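# Put two balls into matching cups of wooden puzzle

## Task

Roll or place the large ball into the green cup and the small ball into the orange cup of the wooden puzzle with a cover, and make sure the puzzle ends up lying flat on the table. Then open the gripper and pull the arm away; the result must hold on its own, without the robot keeping anything in position.

## Robot and tools

Robot: a single arm with one parallel two-finger gripper. The fingers extend along the gripper's +x axis and close toward each other along its y axis. The reported hand position (end_effector_position) is the midpoint between the finger pads, about 3 to 4 cm back from the tips.

Scene frame: origin on the table surface straight below the arm base, +z up, and +y to the left when facing along +x. Positions are in metres and orientation is a wxyz quaternion. The base may sit slightly tilted relative to the table. The printed position can be off from the real one, more so at long reach. Loose objects may occasionally get a small push from outside.

execute_actions(actions): actions is a list of actions run one after another. Each action is a table of 0 to 15 rows, and each row covers one control step of 1/30 s. If a table has fewer than 15 rows, its last row repeats until the action's 15 steps are used up. There is only one arm, so a row is a single list of 7 numbers, each in [-1, 1], in this order: dx, dy, dz, rx, ry, rz, opening. The first six are an offset, not a pose. They are expressed in the gripper's own axes and measured from the gripper pose recorded when that action began. For the first action of a call, that is the last pose reported in this scene. Every row refers back to that same start pose and does not add onto the row before it. Scale: 1.0 equals 0.6 m for dx, dy, dz and 180 degrees for the rotation; rx, ry, rz together form one rotation vector. opening is absolute, not an offset: +1 is fully open (0.088 m), empty fingers touch at about -0.80, and values down to -1 close them no further. Going from fully open to closed takes at least about 0.5 s. Calling with an empty list only returns the current state and images.

Motion limits: at each step the commanded pose is clipped to within 70 mm and 16 degrees of the measured pose. A damped inverse-kinematics controller then follows it and gives position priority over orientation. Far targets need several actions, because the arm stops at the last clipped pose. Friction can leave the hand short or a little tilted, and tiny moves may not happen at all. Check the pose after each motion and correct any tilt.

move(target, speed, blocking): target is one 7-number row laid out as above. It is an offset in gripper axes from the pose in the latest result that shows one, plus an absolute opening, which is applied when the move starts. The gripper travels a straight path toward it, taking the shorter rotation. speed is in m/s, from 0.002 to 0.5, default 0.25; turning is capped at twice that value in rad/s. A path lasts 0.5 to 10 s, and a longer one is cut off at 10 s. The path ignores obstacles, so faster moves and targets set deeper past a contact hit harder. With blocking=false the result comes back after 0.5 s while motion continues. Until the move is reported finished, call wait or stop before sending anything else. The move result adds a "move:" line. It gives the ending (done, off_target, moving, held, fault), the limits that acted, and the distance to target. limits=paced means the sent pose was clipped. limits=held means a check blocked some steps, after which the arm may move well above speed.

wait(seconds): 0 to 10. The arm keeps its last command, and the call returns early if a running move ends. stop(): brakes a running move; it needs stopping room, and the fingers continue. zoom_image(camera, region): camera is one of cam_head_left, cam_head_right, cam_high, cam_low, cam_wrist (each 896x504). region is [x0, y0, x1, y1] in pixels from the top-left corner, at most 504 by 504. finished_scene(scene): ends the scene with the given number, irreversibly. Release the puzzle and back off before calling it.

Reading results: Joint positions and velocities list waist, shoulder, elbow, wrist pitch, wrist yaw, wrist roll, then the finger-pad gap in m. Ranges in rad: waist -3.054 to 3.054, shoulder 0.000 to 3.142, elbow 0.000 to 2.356, wrist pitch -1.571 to 1.571, wrist yaw -1.571 to 1.571, wrist roll -3.142 to 3.142. "Hand target" is the pose the controller is currently heading for. "pose unreachable" means the clearance check changed or blocked a command; the mounting block counts as part of the arm for that check. Step readings list hand positions at some steps, and HELD marks steps that were held back. grip_measured uses the same scale as opening. It can be off by about 1 mm throughout a scene and reads up to about 3 mm (0.061) narrow while squeezing hard. To hold something, command about 0.07 below grip_measured; use less for a gentler grip. Parts under about 3 mm wide get proportionally less force. grip_effort_n is motor effort in N: negative means closing, it caps near 83 N, and it is offset and noisy. Joint torques and external torques are rough estimates that include friction, error and any held weight.

Avoid: knocking anything off the table, which fails the task; dropping things, slamming into them, or pressing hard. A TORQUE FAULT happens when a joint reaches its load limit (N m: waist 17.2, shoulder 21.3, elbow 21.3, wrist pitch 5.61, wrist yaw 5.59, wrist roll 5.24, held weight included). It stops the arm for 10 s and drops the rest of the call. Holding loads heats the motors: a MOTOR HOT warning appears from 50 °C, and at 95 °C an OVER-TEMPERATURE FAULT halts the arm, which can go limp if it does not cool. The robot keeps holding its last command while you compose a reply. Camera calibration (intrinsics, distortion, world-to-camera transforms) is supplied and may be off by a few degrees and millimetres.

Each tool is called after "Request:" in YAML: its name, and indented under it one key for each argument.

## Session

I'll start by looking at the current state of the scene.

Request:
execute_actions:
  actions: []

Scene clock: 0.00 s.
end_effector_position=(+0.2510, +0.3126, +0.2025) grip_measured=-0.222 grip_effort_n=n/a end_effector_quat_wxyz=(+0.192, +0.438, +0.843, -0.247) end_effector_velocity=(-0.000, -0.002, -0.001) end_effector_angular_velocity=(+0.002, -0.014, +0.013)
Joint positions: [ 0.582  2.879  1.896 -1.07  -0.393  2.03   0.028]
Joint velocities: [-0.002 -0.002 -0.002 -0.007  0.007 -0.022 -0.   ]
Joint torques (N m, as the arm reports them, + toward a larger angle): no reading
External joint torques (N m, as the arm's controller estimates them; a push from outside toward a larger angle lowers the number): no reading
Motor temperatures (°C, as the motors report them): [31 28 29 30 30 29]
Heat: hottest waist 31 °C (+0.0 °C/min).
Hand target: +0.251, +0.313, +0.203; +0.192, +0.438, +0.843, -0.247

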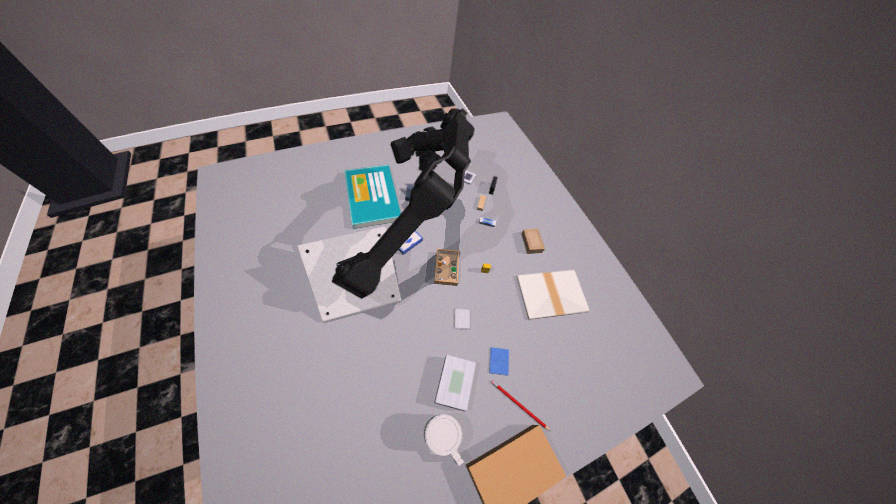

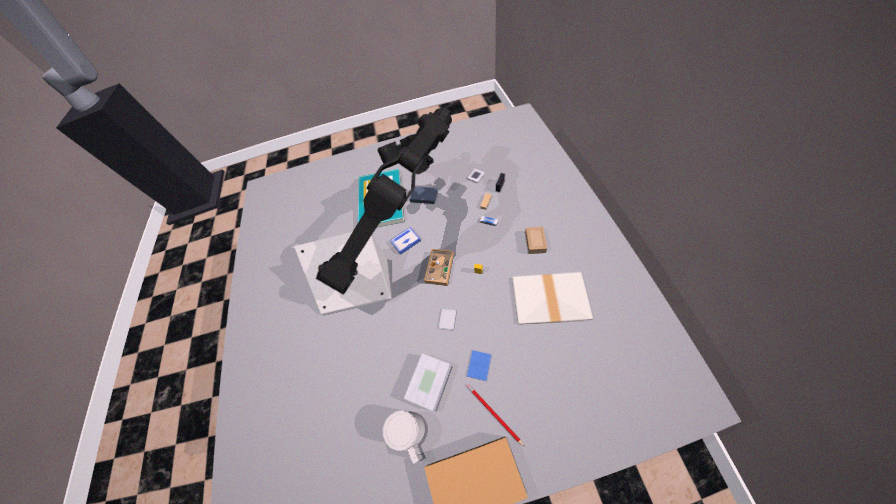

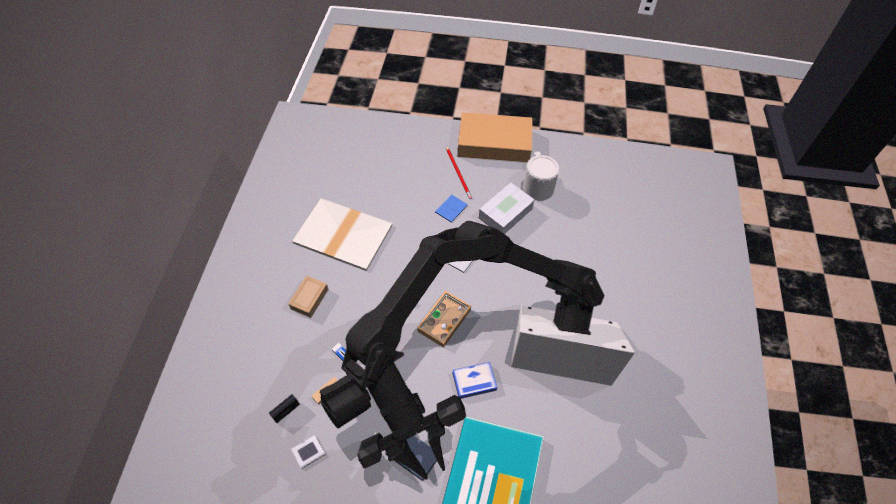

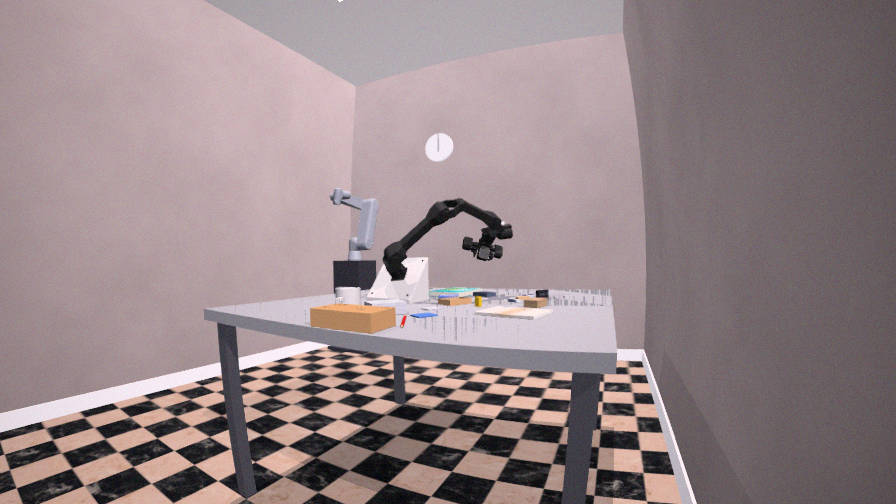

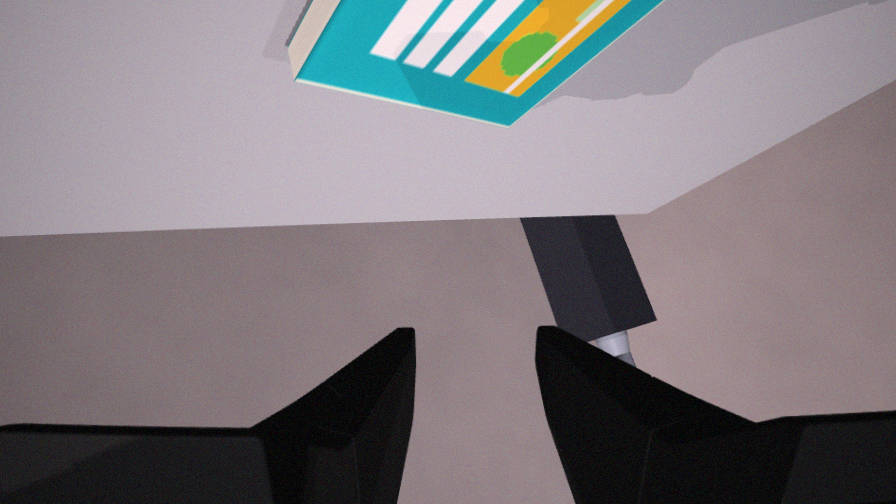

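Request:
zoom_image:
  camera: "cam_high"
  region: [400, 280, 490, 360]

Request:
zoom_image:
  camera: "cam_head_left"
  region: [410, 235, 490, 300]

Request:
zoom_image:
  camera: "cam_head_right"
  region: [400, 235, 480, 300]

Request:
zoom_image:
  camera: "cam_low"
  region: [360, 250, 560, 330]

Region (400, 280, 490, 360) of cam_high's 896x504 image, scaled by 5.600, with more detail than that image has.

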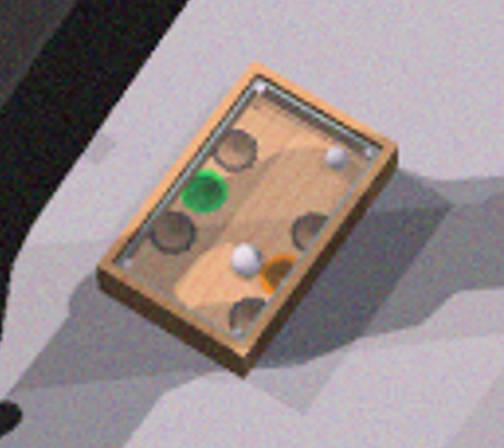

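Region (410, 235, 490, 300) of cam_head_left's 896x504 image, scaled by 6.300, with more detail than that image has; it fills the top 410 rows of this view, and the rest is white.

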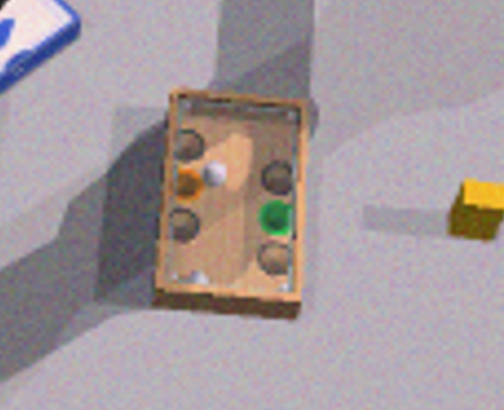

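Region (400, 235, 480, 300) of cam_head_right's 896x504 image, scaled by 6.300, with more detail than that image has; it fills the top 410 rows of this view, and the rest is white.

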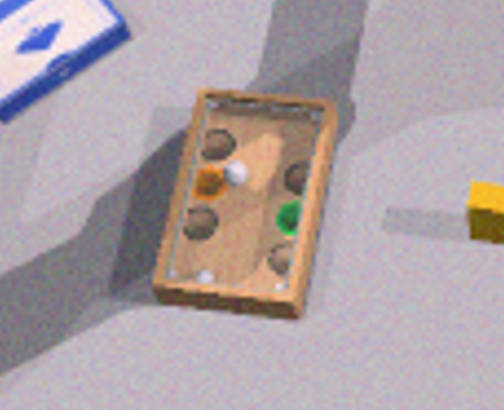

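Region (360, 250, 560, 330) of cam_low's 896x504 image, scaled by 2.520, with more detail than that image has; it fills the top 202 rows of this view, and the rest is white.

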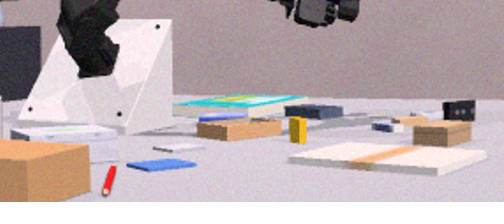

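Request:
move:
  target: [-0.3478, -0.2165, 0.3884, 0.2384, -0.2481, 0.2130, 1.0]
  speed: 0.3

Scene clock: 10.77 s.
end_effector_position=(+0.2841, -0.0192, +0.1573) grip_measured=+0.987 grip_effort_n=16.0 end_effector_quat_wxyz=(+0.384, +0.595, +0.389, -0.590) end_effector_velocity=(-0.001, -0.004, -0.001) end_effector_angular_velocity=(-0.007, +0.003, +0.004)
Joint positions: [ 0.329  2.047  1.212 -1.202  0.726  2.586  0.087]
Joint velocities: [-0.007 -0.007 -0.002 -0.007  0.007 -0.007 -0.   ]
Joint torques (N m, as the arm reports them, + toward a larger angle): [ 5.37 -5.13  3.44  0.14  0.25  0.17]
External joint torques (N m, as the arm's controller estimates them; a push from outside toward a larger angle lowers the number): [-0.08 -1.12 -0.58 -0.04  0.22  0.17]
Motor temperatures (°C, as the motors report them): [33 30 30 30 30 29]
Heat: hottest waist 33 °C (+11.1 °C/min).
Hand target: +0.283, -0.022, +0.158; +0.384, +0.596, +0.385, -0.591
Off the commanded pose: 0.005 m, 1 deg.
move: done
camera_calibration (this result's frames):
cam_wrist: T_world_to_cam=[[-0.907702, 0.419061, 0.02156, 0.276297], [0.402012, 0.853749, 0.330907, -0.118777], [0.120264, 0.309033, -0.943417, 0.195107], [0, 0, 0, 1]] pos_world=[0.275081, -0.0746735, 0.217415]

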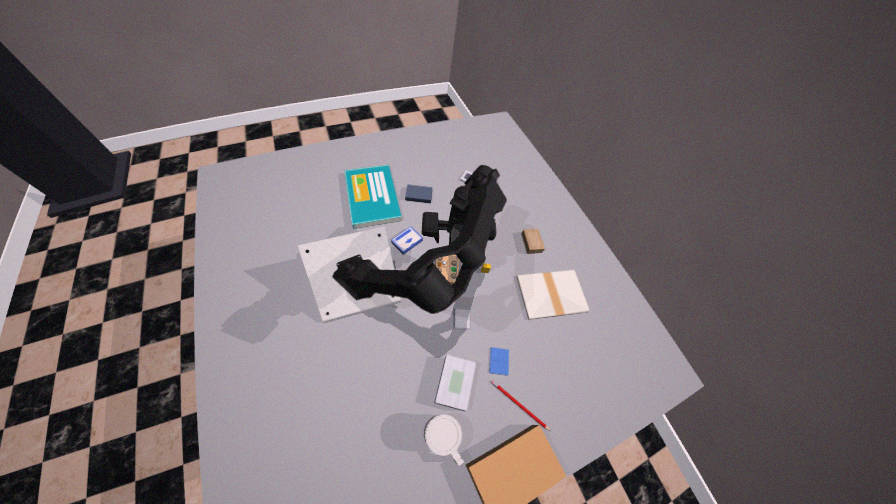

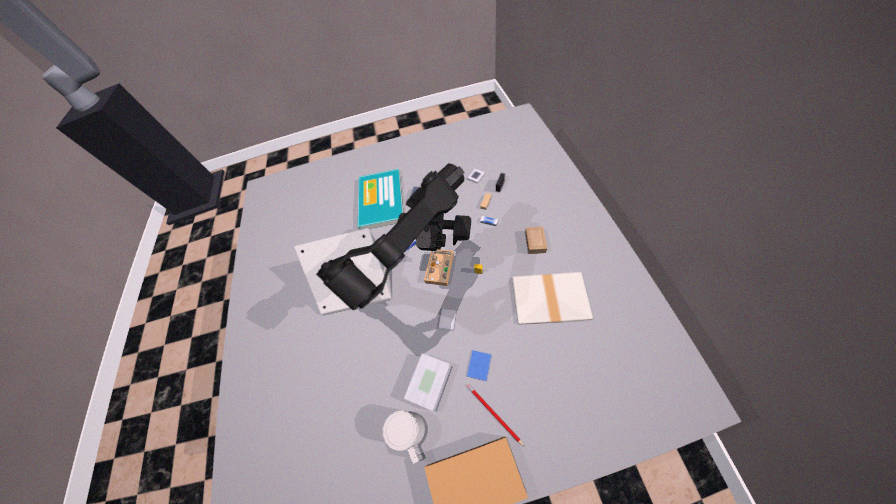

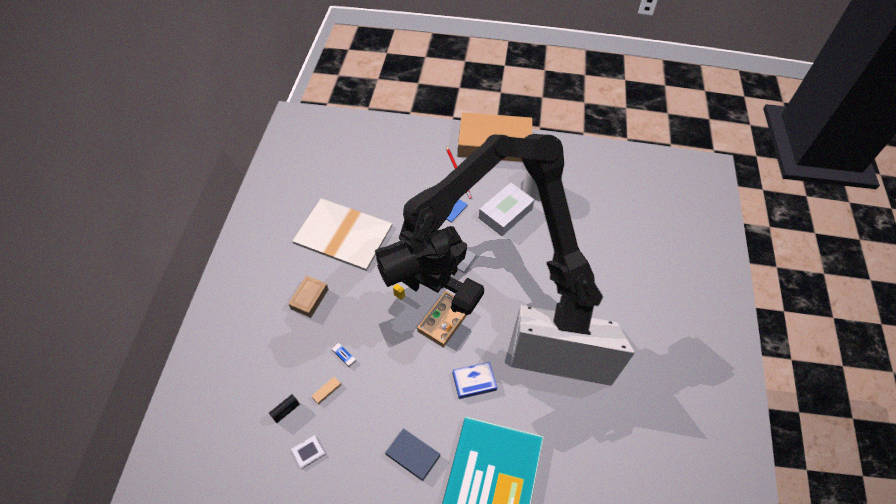

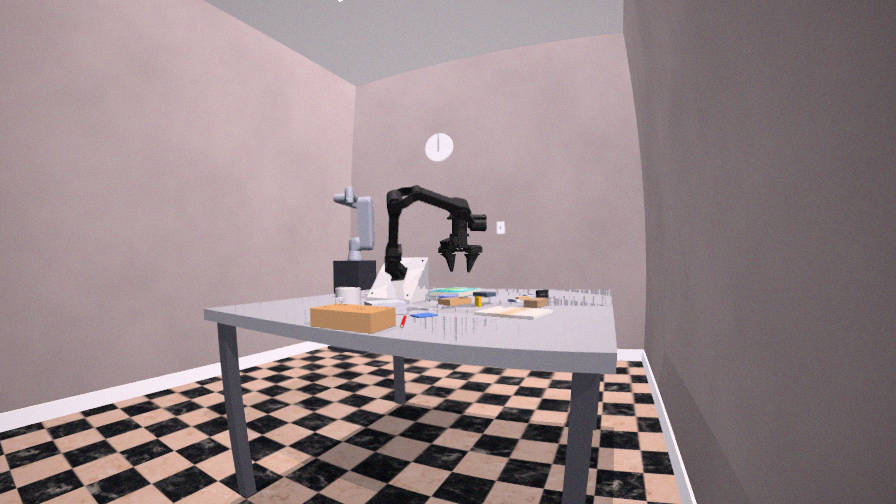

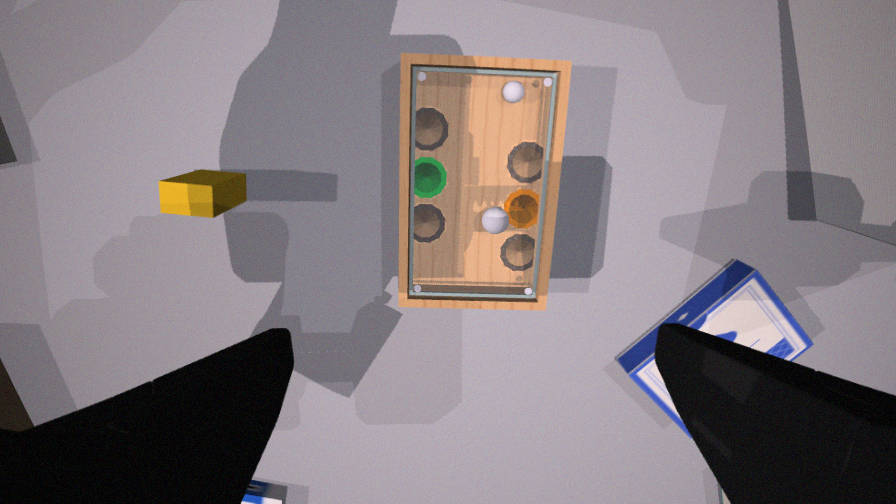

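Request:
zoom_image:
  camera: "cam_wrist"
  region: [340, 40, 630, 330]

Region (340, 40, 630, 330) of cam_wrist's 896x504 image, scaled by 1.738, with more detail than that image has.

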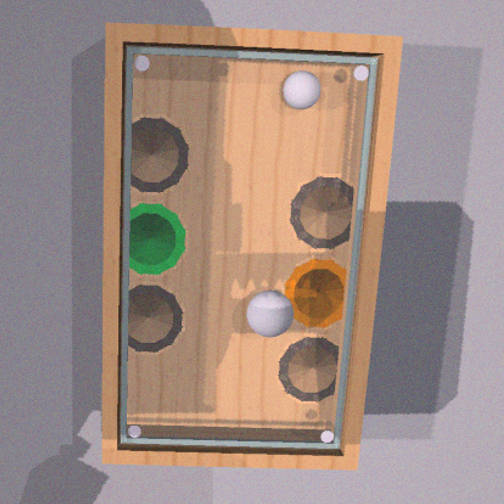

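Request:
move:
  target: [0.137, -0.015, 0.0, 0.019, 0.0, 0.0, 1.0]
  speed: 0.15

Scene clock: 14.77 s.
end_effector_position=(+0.2774, -0.0150, +0.0778) grip_measured=+0.987 grip_effort_n=16.0 end_effector_quat_wxyz=(+0.362, +0.610, +0.369, -0.601) end_effector_velocity=(-0.005, -0.001, -0.005) end_effector_angular_velocity=(+0.005, +0.016, +0.019)
Joint positions: [ 0.163  2.067  0.974 -0.792  0.786  2.439  0.087]
Joint velocities: [-0.012 -0.002 -0.017  0.007 -0.007 -0.022 -0.   ]
Joint torques (N m, as the arm reports them, + toward a larger angle): [ 5.32 -3.48  2.94  0.49  0.24 -0.18]
External joint torques (N m, as the arm's controller estimates them; a push from outside toward a larger angle lowers the number): [-0.05  0.65 -0.34  0.33  0.21 -0.18]
Motor temperatures (°C, as the motors report them): [34 31 30 30 30 29]
Heat: hottest waist 34 °C (+12.2 °C/min).
Hand target: +0.276, -0.014, +0.075; +0.366, +0.605, +0.371, -0.602
Off the commanded pose: 0.003 m, 1 deg.
move: done
camera_calibration (this result's frames):
cam_wrist: T_world_to_cam=[[-0.876749, 0.480435, 0.0222116, 0.26244], [0.459002, 0.822058, 0.336953, -0.110154], [0.143625, 0.305618, -0.94126, 0.112945], [0, 0, 0, 1]] pos_world=[0.264433, -0.0700507, 0.137598]

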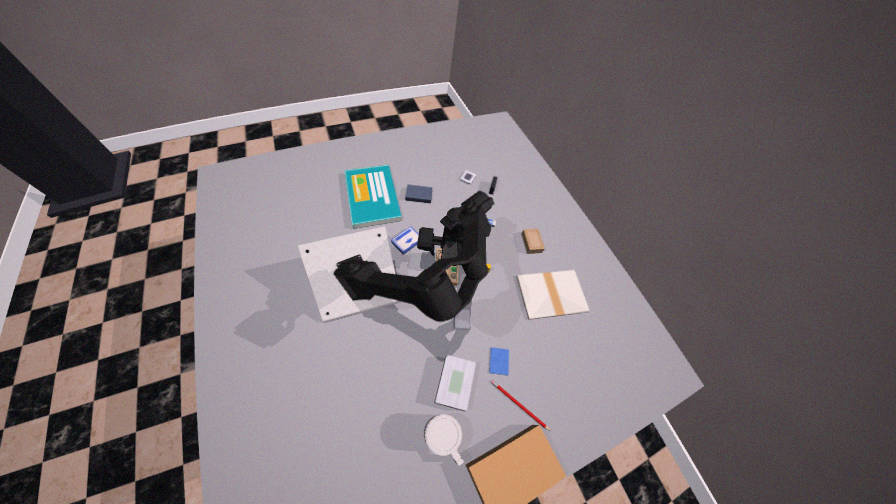

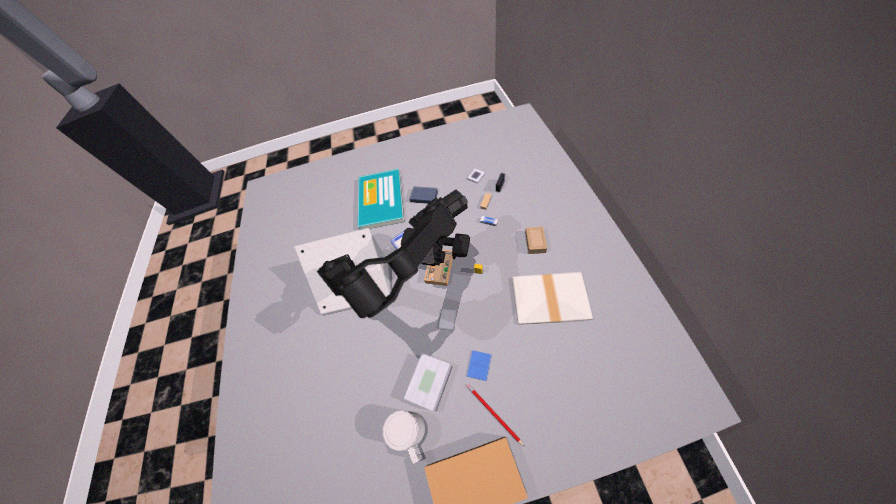

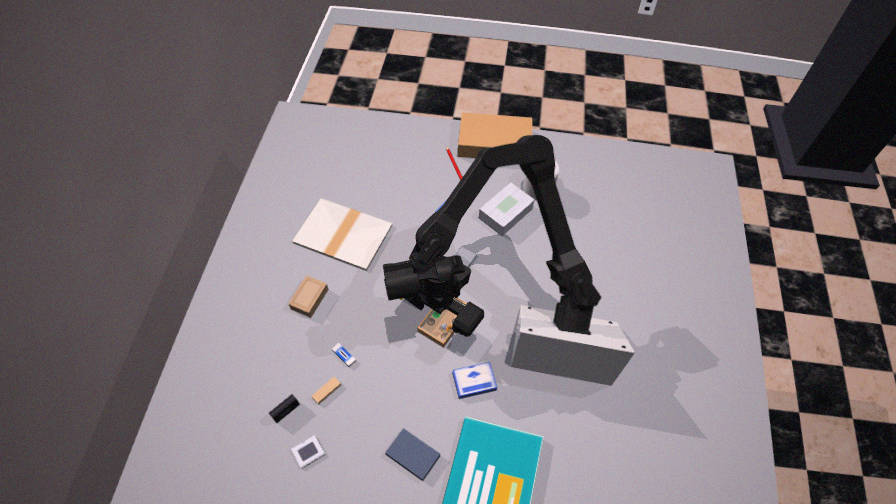

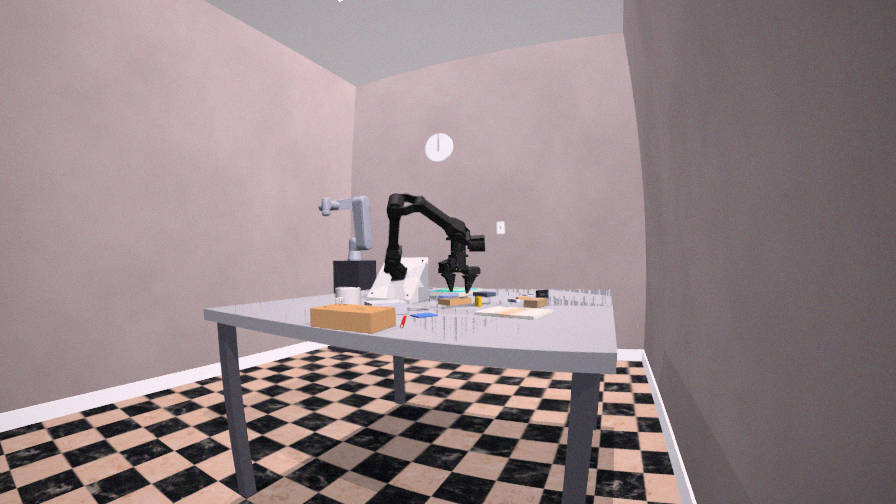

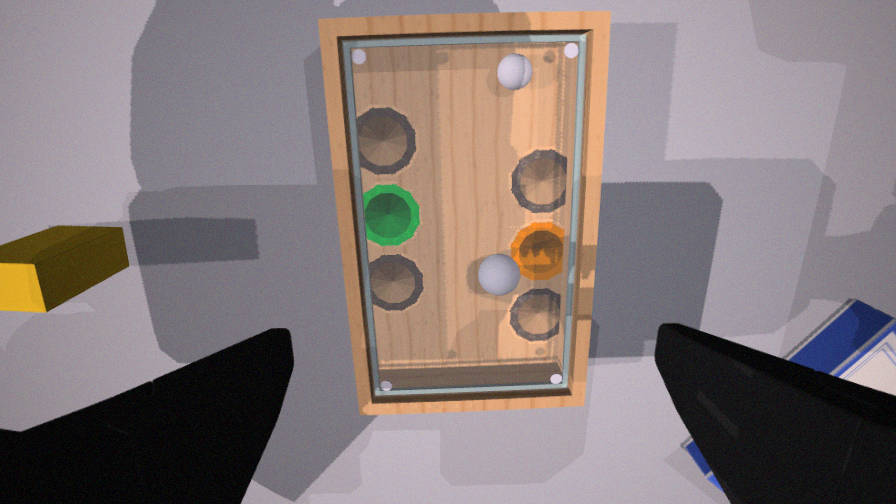

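Request:
move:
  target: [0.056, 0.0, 0.0133, -0.006, 0.0, 0.0, 1.0]
  speed: 0.06

Scene clock: 17.70 s.
end_effector_position=(+0.2759, -0.0219, +0.0466) grip_measured=+0.987 grip_effort_n=16.0 end_effector_quat_wxyz=(+0.364, +0.610, +0.373, -0.597) end_effector_velocity=(-0.002, +0.003, -0.003) end_effector_angular_velocity=(+0.039, +0.006, +0.017)
Joint positions: [ 0.068  2.068  0.893 -0.608  0.807  2.292  0.087]
Joint velocities: [-0.012 -0.007 -0.012  0.022 -0.037 -0.037 -0.   ]
Joint torques (N m, as the arm reports them, + toward a larger angle): [ 5.3  -3.52  2.46  0.51  0.24 -0.18]
External joint torques (N m, as the arm's controller estimates them; a push from outside toward a larger angle lowers the number): [-0.06  0.68 -0.44  0.33  0.2  -0.18]
Motor temperatures (°C, as the motors report them): [34 31 30 30 30 29]
Heat: hottest waist 34 °C (+10.2 °C/min).
Hand target: +0.274, -0.021, +0.044; +0.368, +0.606, +0.375, -0.598
Off the commanded pose: 0.003 m, 1 deg.
move: done
camera_calibration (this result's frames):
cam_wrist: T_world_to_cam=[[-0.880828, 0.47298, 0.0208009, 0.266169], [0.45058, 0.824006, 0.343498, -0.0911282], [0.145328, 0.311935, -0.938923, 0.0854383], [0, 0, 0, 1]] pos_world=[0.263093, -0.0774535, 0.105986]

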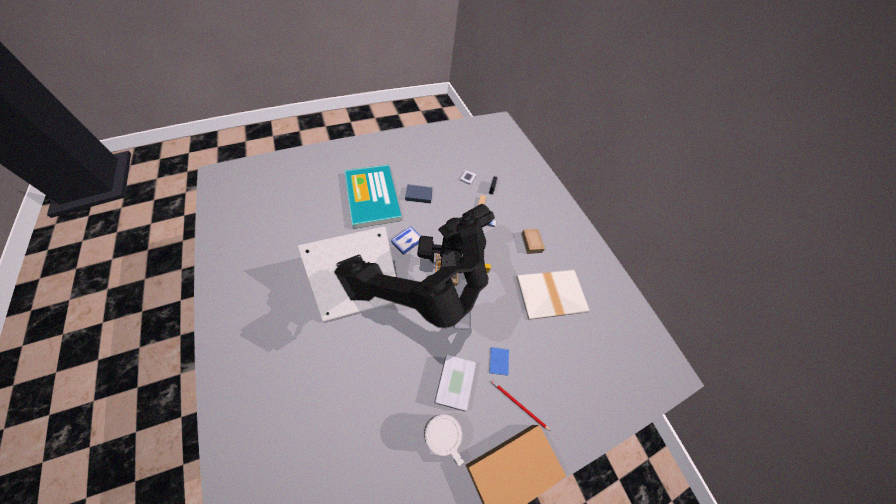

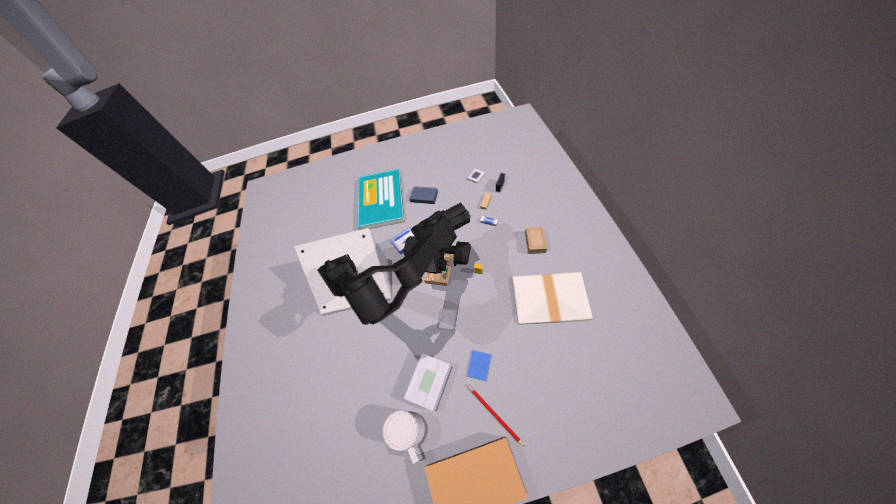

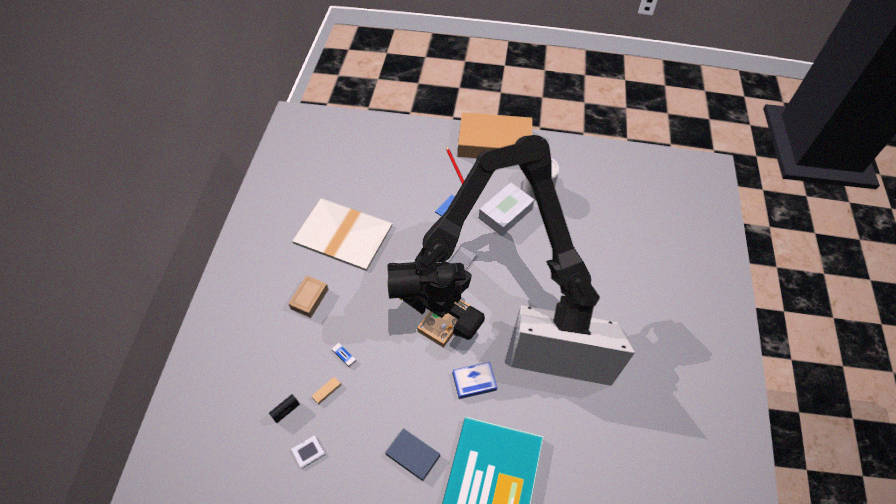

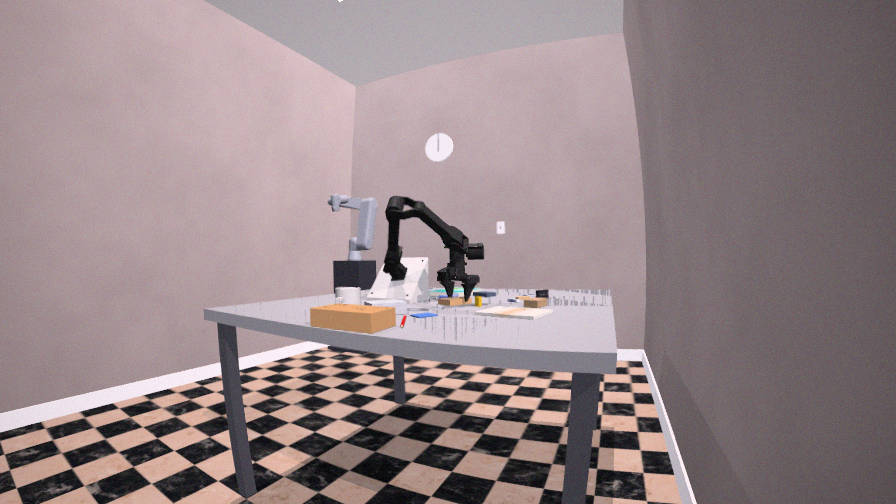

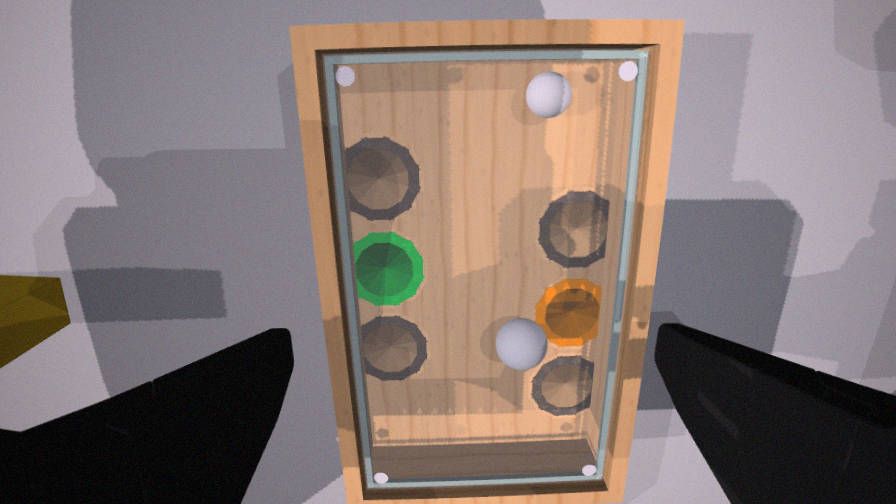

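Request:
zoom_image:
  camera: "cam_low"
  region: [420, 260, 500, 320]

Region (420, 260, 500, 320) of cam_low's 896x504 image, scaled by 6.300, with more detail than that image has; it fills the top 378 rows of this view, and the rest is white.

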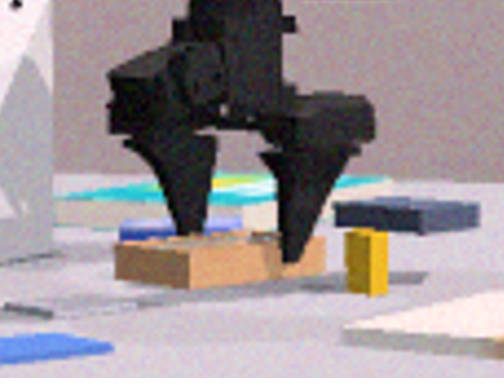

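Request:
move:
  target: [0.0135, -0.006, 0.0, -0.004, 0.0, 0.0, 1.0]
  speed: 0.03

Scene clock: 19.50 s.
end_effector_position=(+0.2749, -0.0210, +0.0408) grip_measured=+0.987 grip_effort_n=16.0 end_effector_quat_wxyz=(+0.365, +0.612, +0.373, -0.594) end_effector_velocity=(-0.001, +0.004, -0.002) end_effector_angular_velocity=(+0.023, -0.002, -0.003)
Joint positions: [ 0.055  2.07   0.873 -0.563  0.807  2.265  0.087]
Joint velocities: [-0.002 -0.002 -0.012  0.022 -0.022 -0.007 -0.   ]
Joint torques (N m, as the arm reports them, + toward a larger angle): [ 5.31 -3.48  2.42  0.51  0.17 -0.15]
External joint torques (N m, as the arm's controller estimates them; a push from outside toward a larger angle lowers the number): [-0.04  0.68 -0.38  0.32  0.13 -0.16]
Motor temperatures (°C, as the motors report them): [34 31 30 30 30 29]
Heat: hottest waist 34 °C (+9.2 °C/min).
Hand target: +0.273, -0.020, +0.038; +0.368, +0.608, +0.376, -0.595
Off the commanded pose: 0.003 m, 1 deg.
move: done
camera_calibration (this result's frames):
cam_wrist: T_world_to_cam=[[-0.882222, 0.470512, 0.0174064, 0.265433], [0.446339, 0.823984, 0.349044, -0.0885922], [0.149887, 0.315704, -0.936945, 0.0786223], [0, 0, 0, 1]] pos_world=[0.261928, -0.0767121, 0.0999671]

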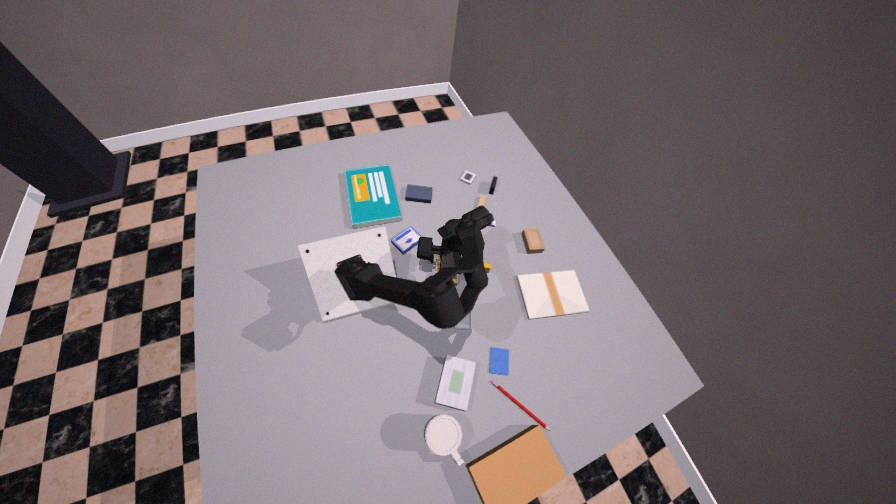

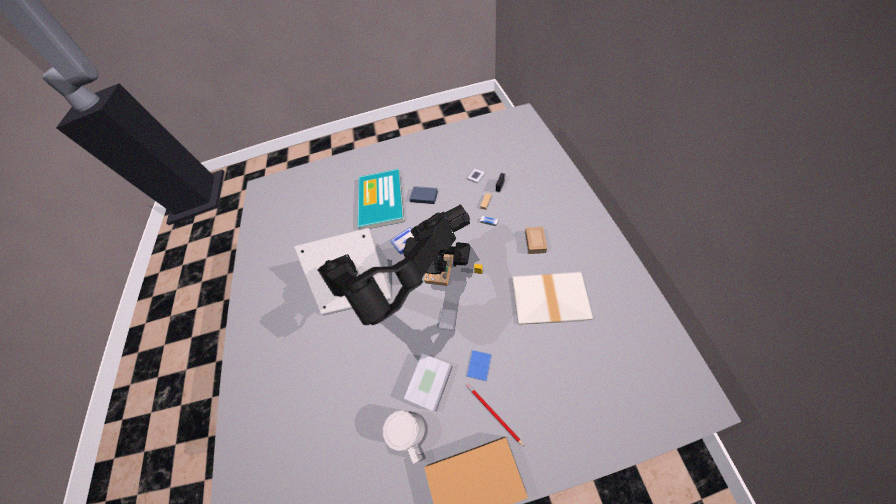

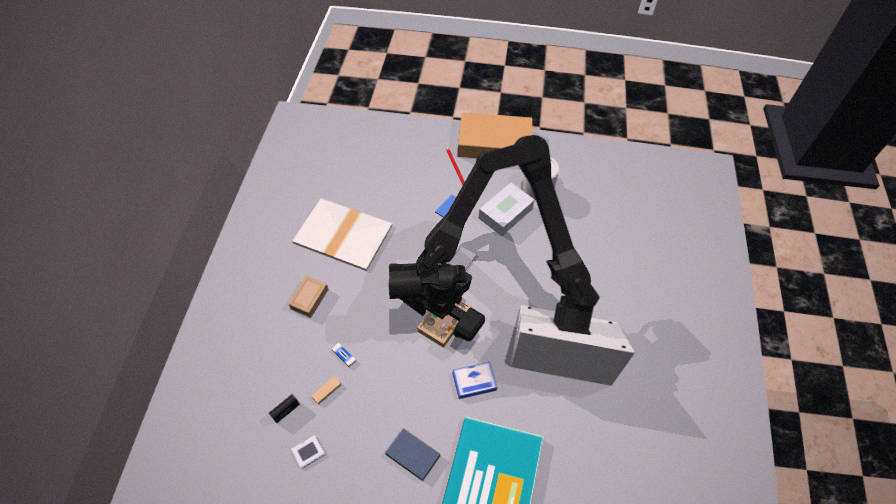

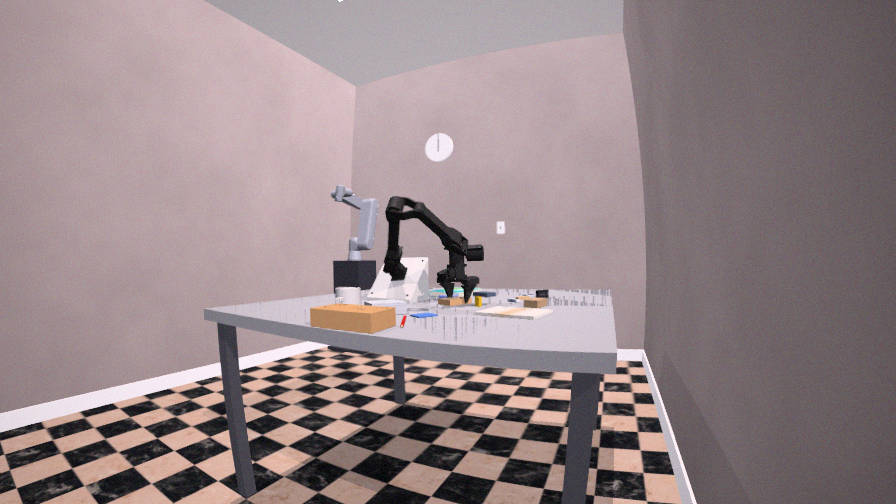

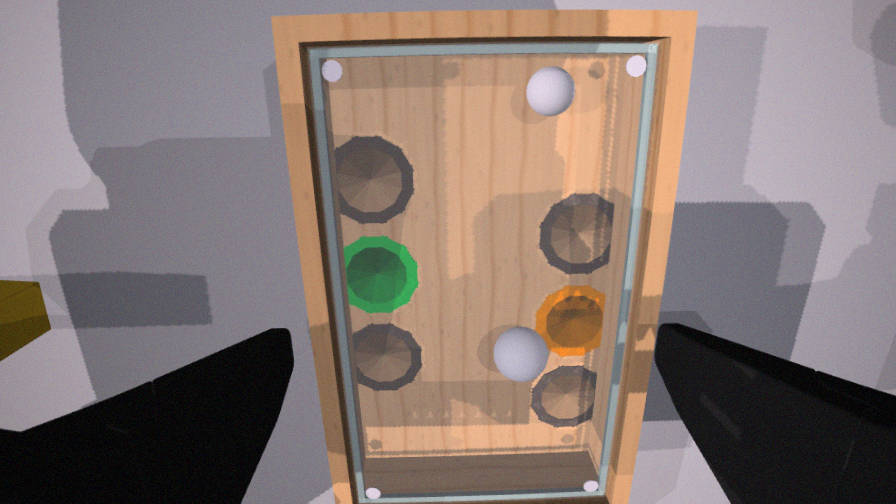

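Request:
execute_actions:
  actions:
    - [[0,0,0,0,0,0,0.96],[0,0,0,0,0,0,0.94],[0,0,0,0,0,0,0.92],[0,0,0,0,0,0,0.90],[0,0,0,0,0,0,0.88],[0,0,0,0,0,0,0.86],[0,0,0,0,0,0,0.84],[0,0,0,0,0,0,0.82],[0,0,0,0,0,0,0.80],[0,0,0,0,0,0,0.78],[0,0,0,0,0,0,0.76],[0,0,0,0,0,0,0.74],[0,0,0,0,0,0,0.72],[0,0,0,0,0,0,0.71],[0,0,0,0,0,0,0.70]]
    - [[0,0,0,0,0,0,0.693],[0,0,0,0,0,0,0.686],[0,0,0,0,0,0,0.68],[0,0,0,0,0,0,0.673],[0,0,0,0,0,0,0.666],[0,0,0,0,0,0,0.66],[0,0,0,0,0,0,0.653],[0,0,0,0,0,0,0.646],[0,0,0,0,0,0,0.64],[0,0,0,0,0,0,0.633],[0,0,0,0,0,0,0.626],[0,0,0,0,0,0,0.62],[0,0,0,0,0,0,0.613],[0,0,0,0,0,0,0.606],[0,0,0,0,0,0,0.60]]
    - [[0,0,0,0,0,0,0.594],[0,0,0,0,0,0,0.588],[0,0,0,0,0,0,0.582],[0,0,0,0,0,0,0.576],[0,0,0,0,0,0,0.57],[0,0,0,0,0,0,0.564],[0,0,0,0,0,0,0.558],[0,0,0,0,0,0,0.552],[0,0,0,0,0,0,0.546],[0,0,0,0,0,0,0.54],[0,0,0,0,0,0,0.54],[0,0,0,0,0,0,0.54],[0,0,0,0,0,0,0.54],[0,0,0,0,0,0,0.54],[0,0,0,0,0,0,0.54]]

Scene clock: 21.73 s.
end_effector_position=(+0.2750, -0.0208, +0.0408) grip_measured=+0.564 grip_effort_n=-83.5 end_effector_quat_wxyz=(+0.365, +0.612, +0.374, -0.594) end_effector_velocity=(-0.002, -0.001, +0.000) end_effector_angular_velocity=(+0.007, +0.005, +0.008)
Joint positions: [ 0.055  2.07   0.872 -0.561  0.807  2.263  0.067]
Joint velocities: [-0.002 -0.007 -0.002 -0.007 -0.007 -0.007 -0.   ]
Joint torques (N m, as the arm reports them, + toward a larger angle): [ 5.42 -4.25  2.95  0.35  0.06  0.  ]
External joint torques (N m, as the arm's controller estimates them; a push from outside toward a larger angle lowers the number): [ 0.12 -0.05  0.13  0.16  0.02  0.  ]
External joint torques at the end of the 1st action: [ 0.23 -0.08  0.25  0.01  0.01  0.05]
External joint torques at the end of the 2nd action: [ 0.08 -0.06  0.04  0.14  0.03  0.01]
Motor temperatures (°C, as the motors report them): [35 31 30 30 30 29]
Heat: hottest waist 35 °C (+11.0 °C/min).
Hand target: +0.275, -0.021, +0.041; +0.365, +0.613, +0.373, -0.594
Off the commanded pose: 0.000 m, 0 deg.
Step readings (end_effector_position; steps 1 to 15: 1st action; 16 to 30: 2nd action; 31 to 45: 3rd action):
0: (+0.2750, -0.0209, +0.0407)
1: (+0.2750, -0.0209, +0.0407)
2: (+0.2750, -0.0209, +0.0407)
4: (+0.2750, -0.0209, +0.0407)
8: (+0.2750, -0.0209, +0.0407)
15: (+0.2750, -0.0209, +0.0407)
16: (+0.2750, -0.0209, +0.0407)
17: (+0.2750, -0.0209, +0.0407)
19: (+0.2750, -0.0209, +0.0407)
23: (+0.2750, -0.0209, +0.0407)
30: (+0.2750, -0.0209, +0.0407)
31: (+0.2750, -0.0209, +0.0407)
32: (+0.2750, -0.0209, +0.0407)
34: (+0.2750, -0.0209, +0.0407)
38: (+0.2750, -0.0209, +0.0407)
45: end_effector_position above
camera_calibration (this result's frames):
cam_wrist: T_world_to_cam=[[-0.88238, 0.470229, 0.0170462, 0.265432], [0.44584, 0.823933, 0.349801, -0.0886073], [0.150441, 0.316257, -0.936669, 0.0783269], [0, 0, 0, 1]] pos_world=[0.261933, -0.0765787, 0.0998367]

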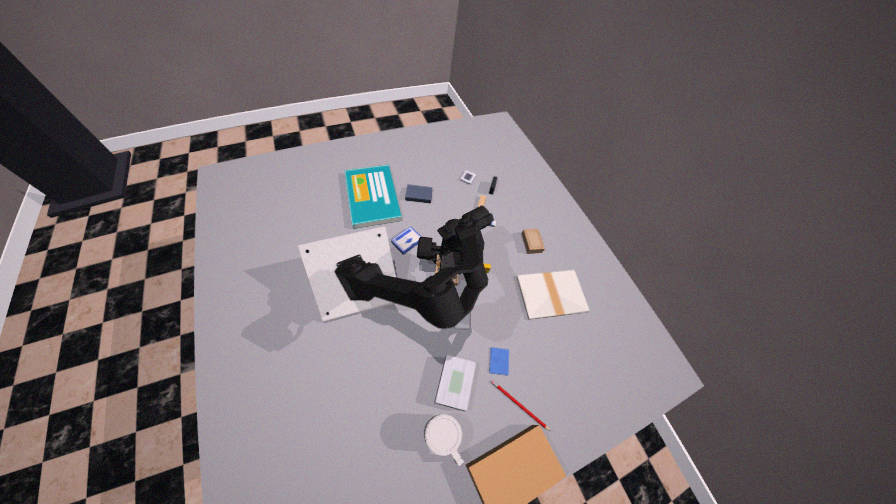

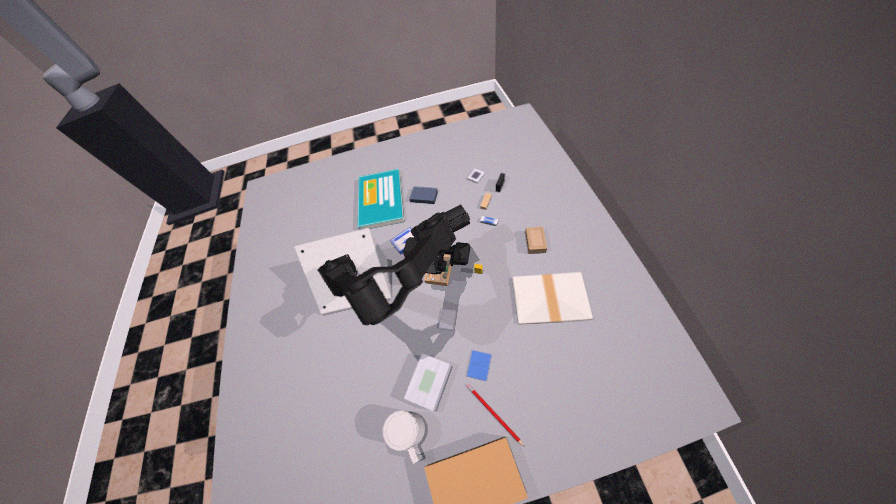

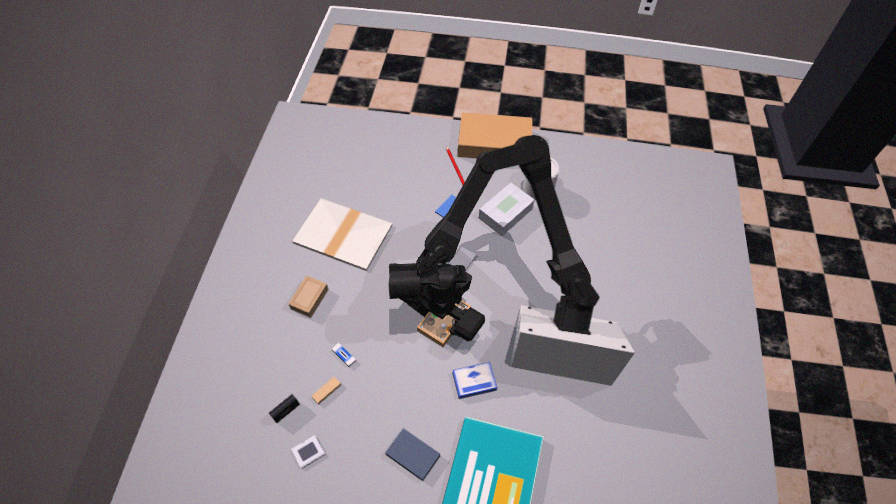

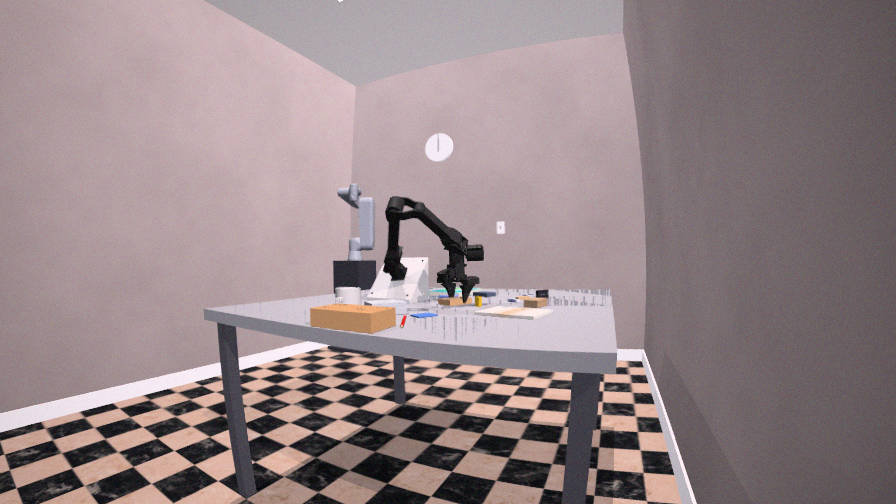

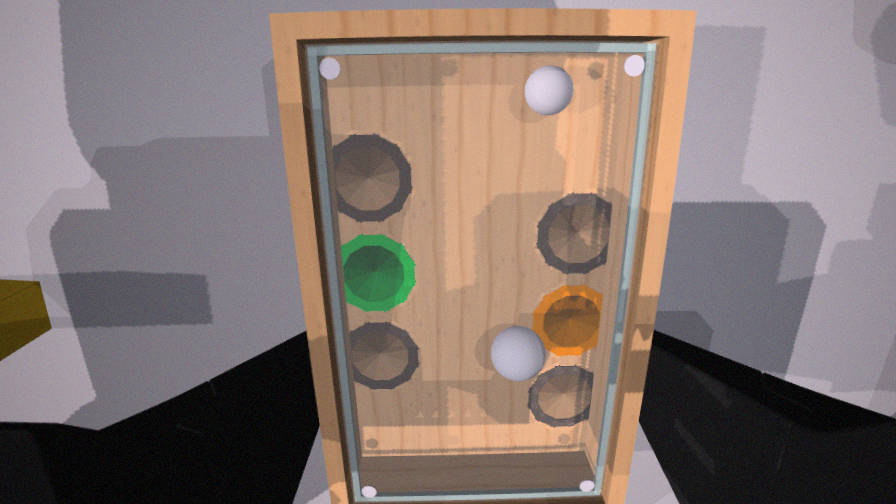

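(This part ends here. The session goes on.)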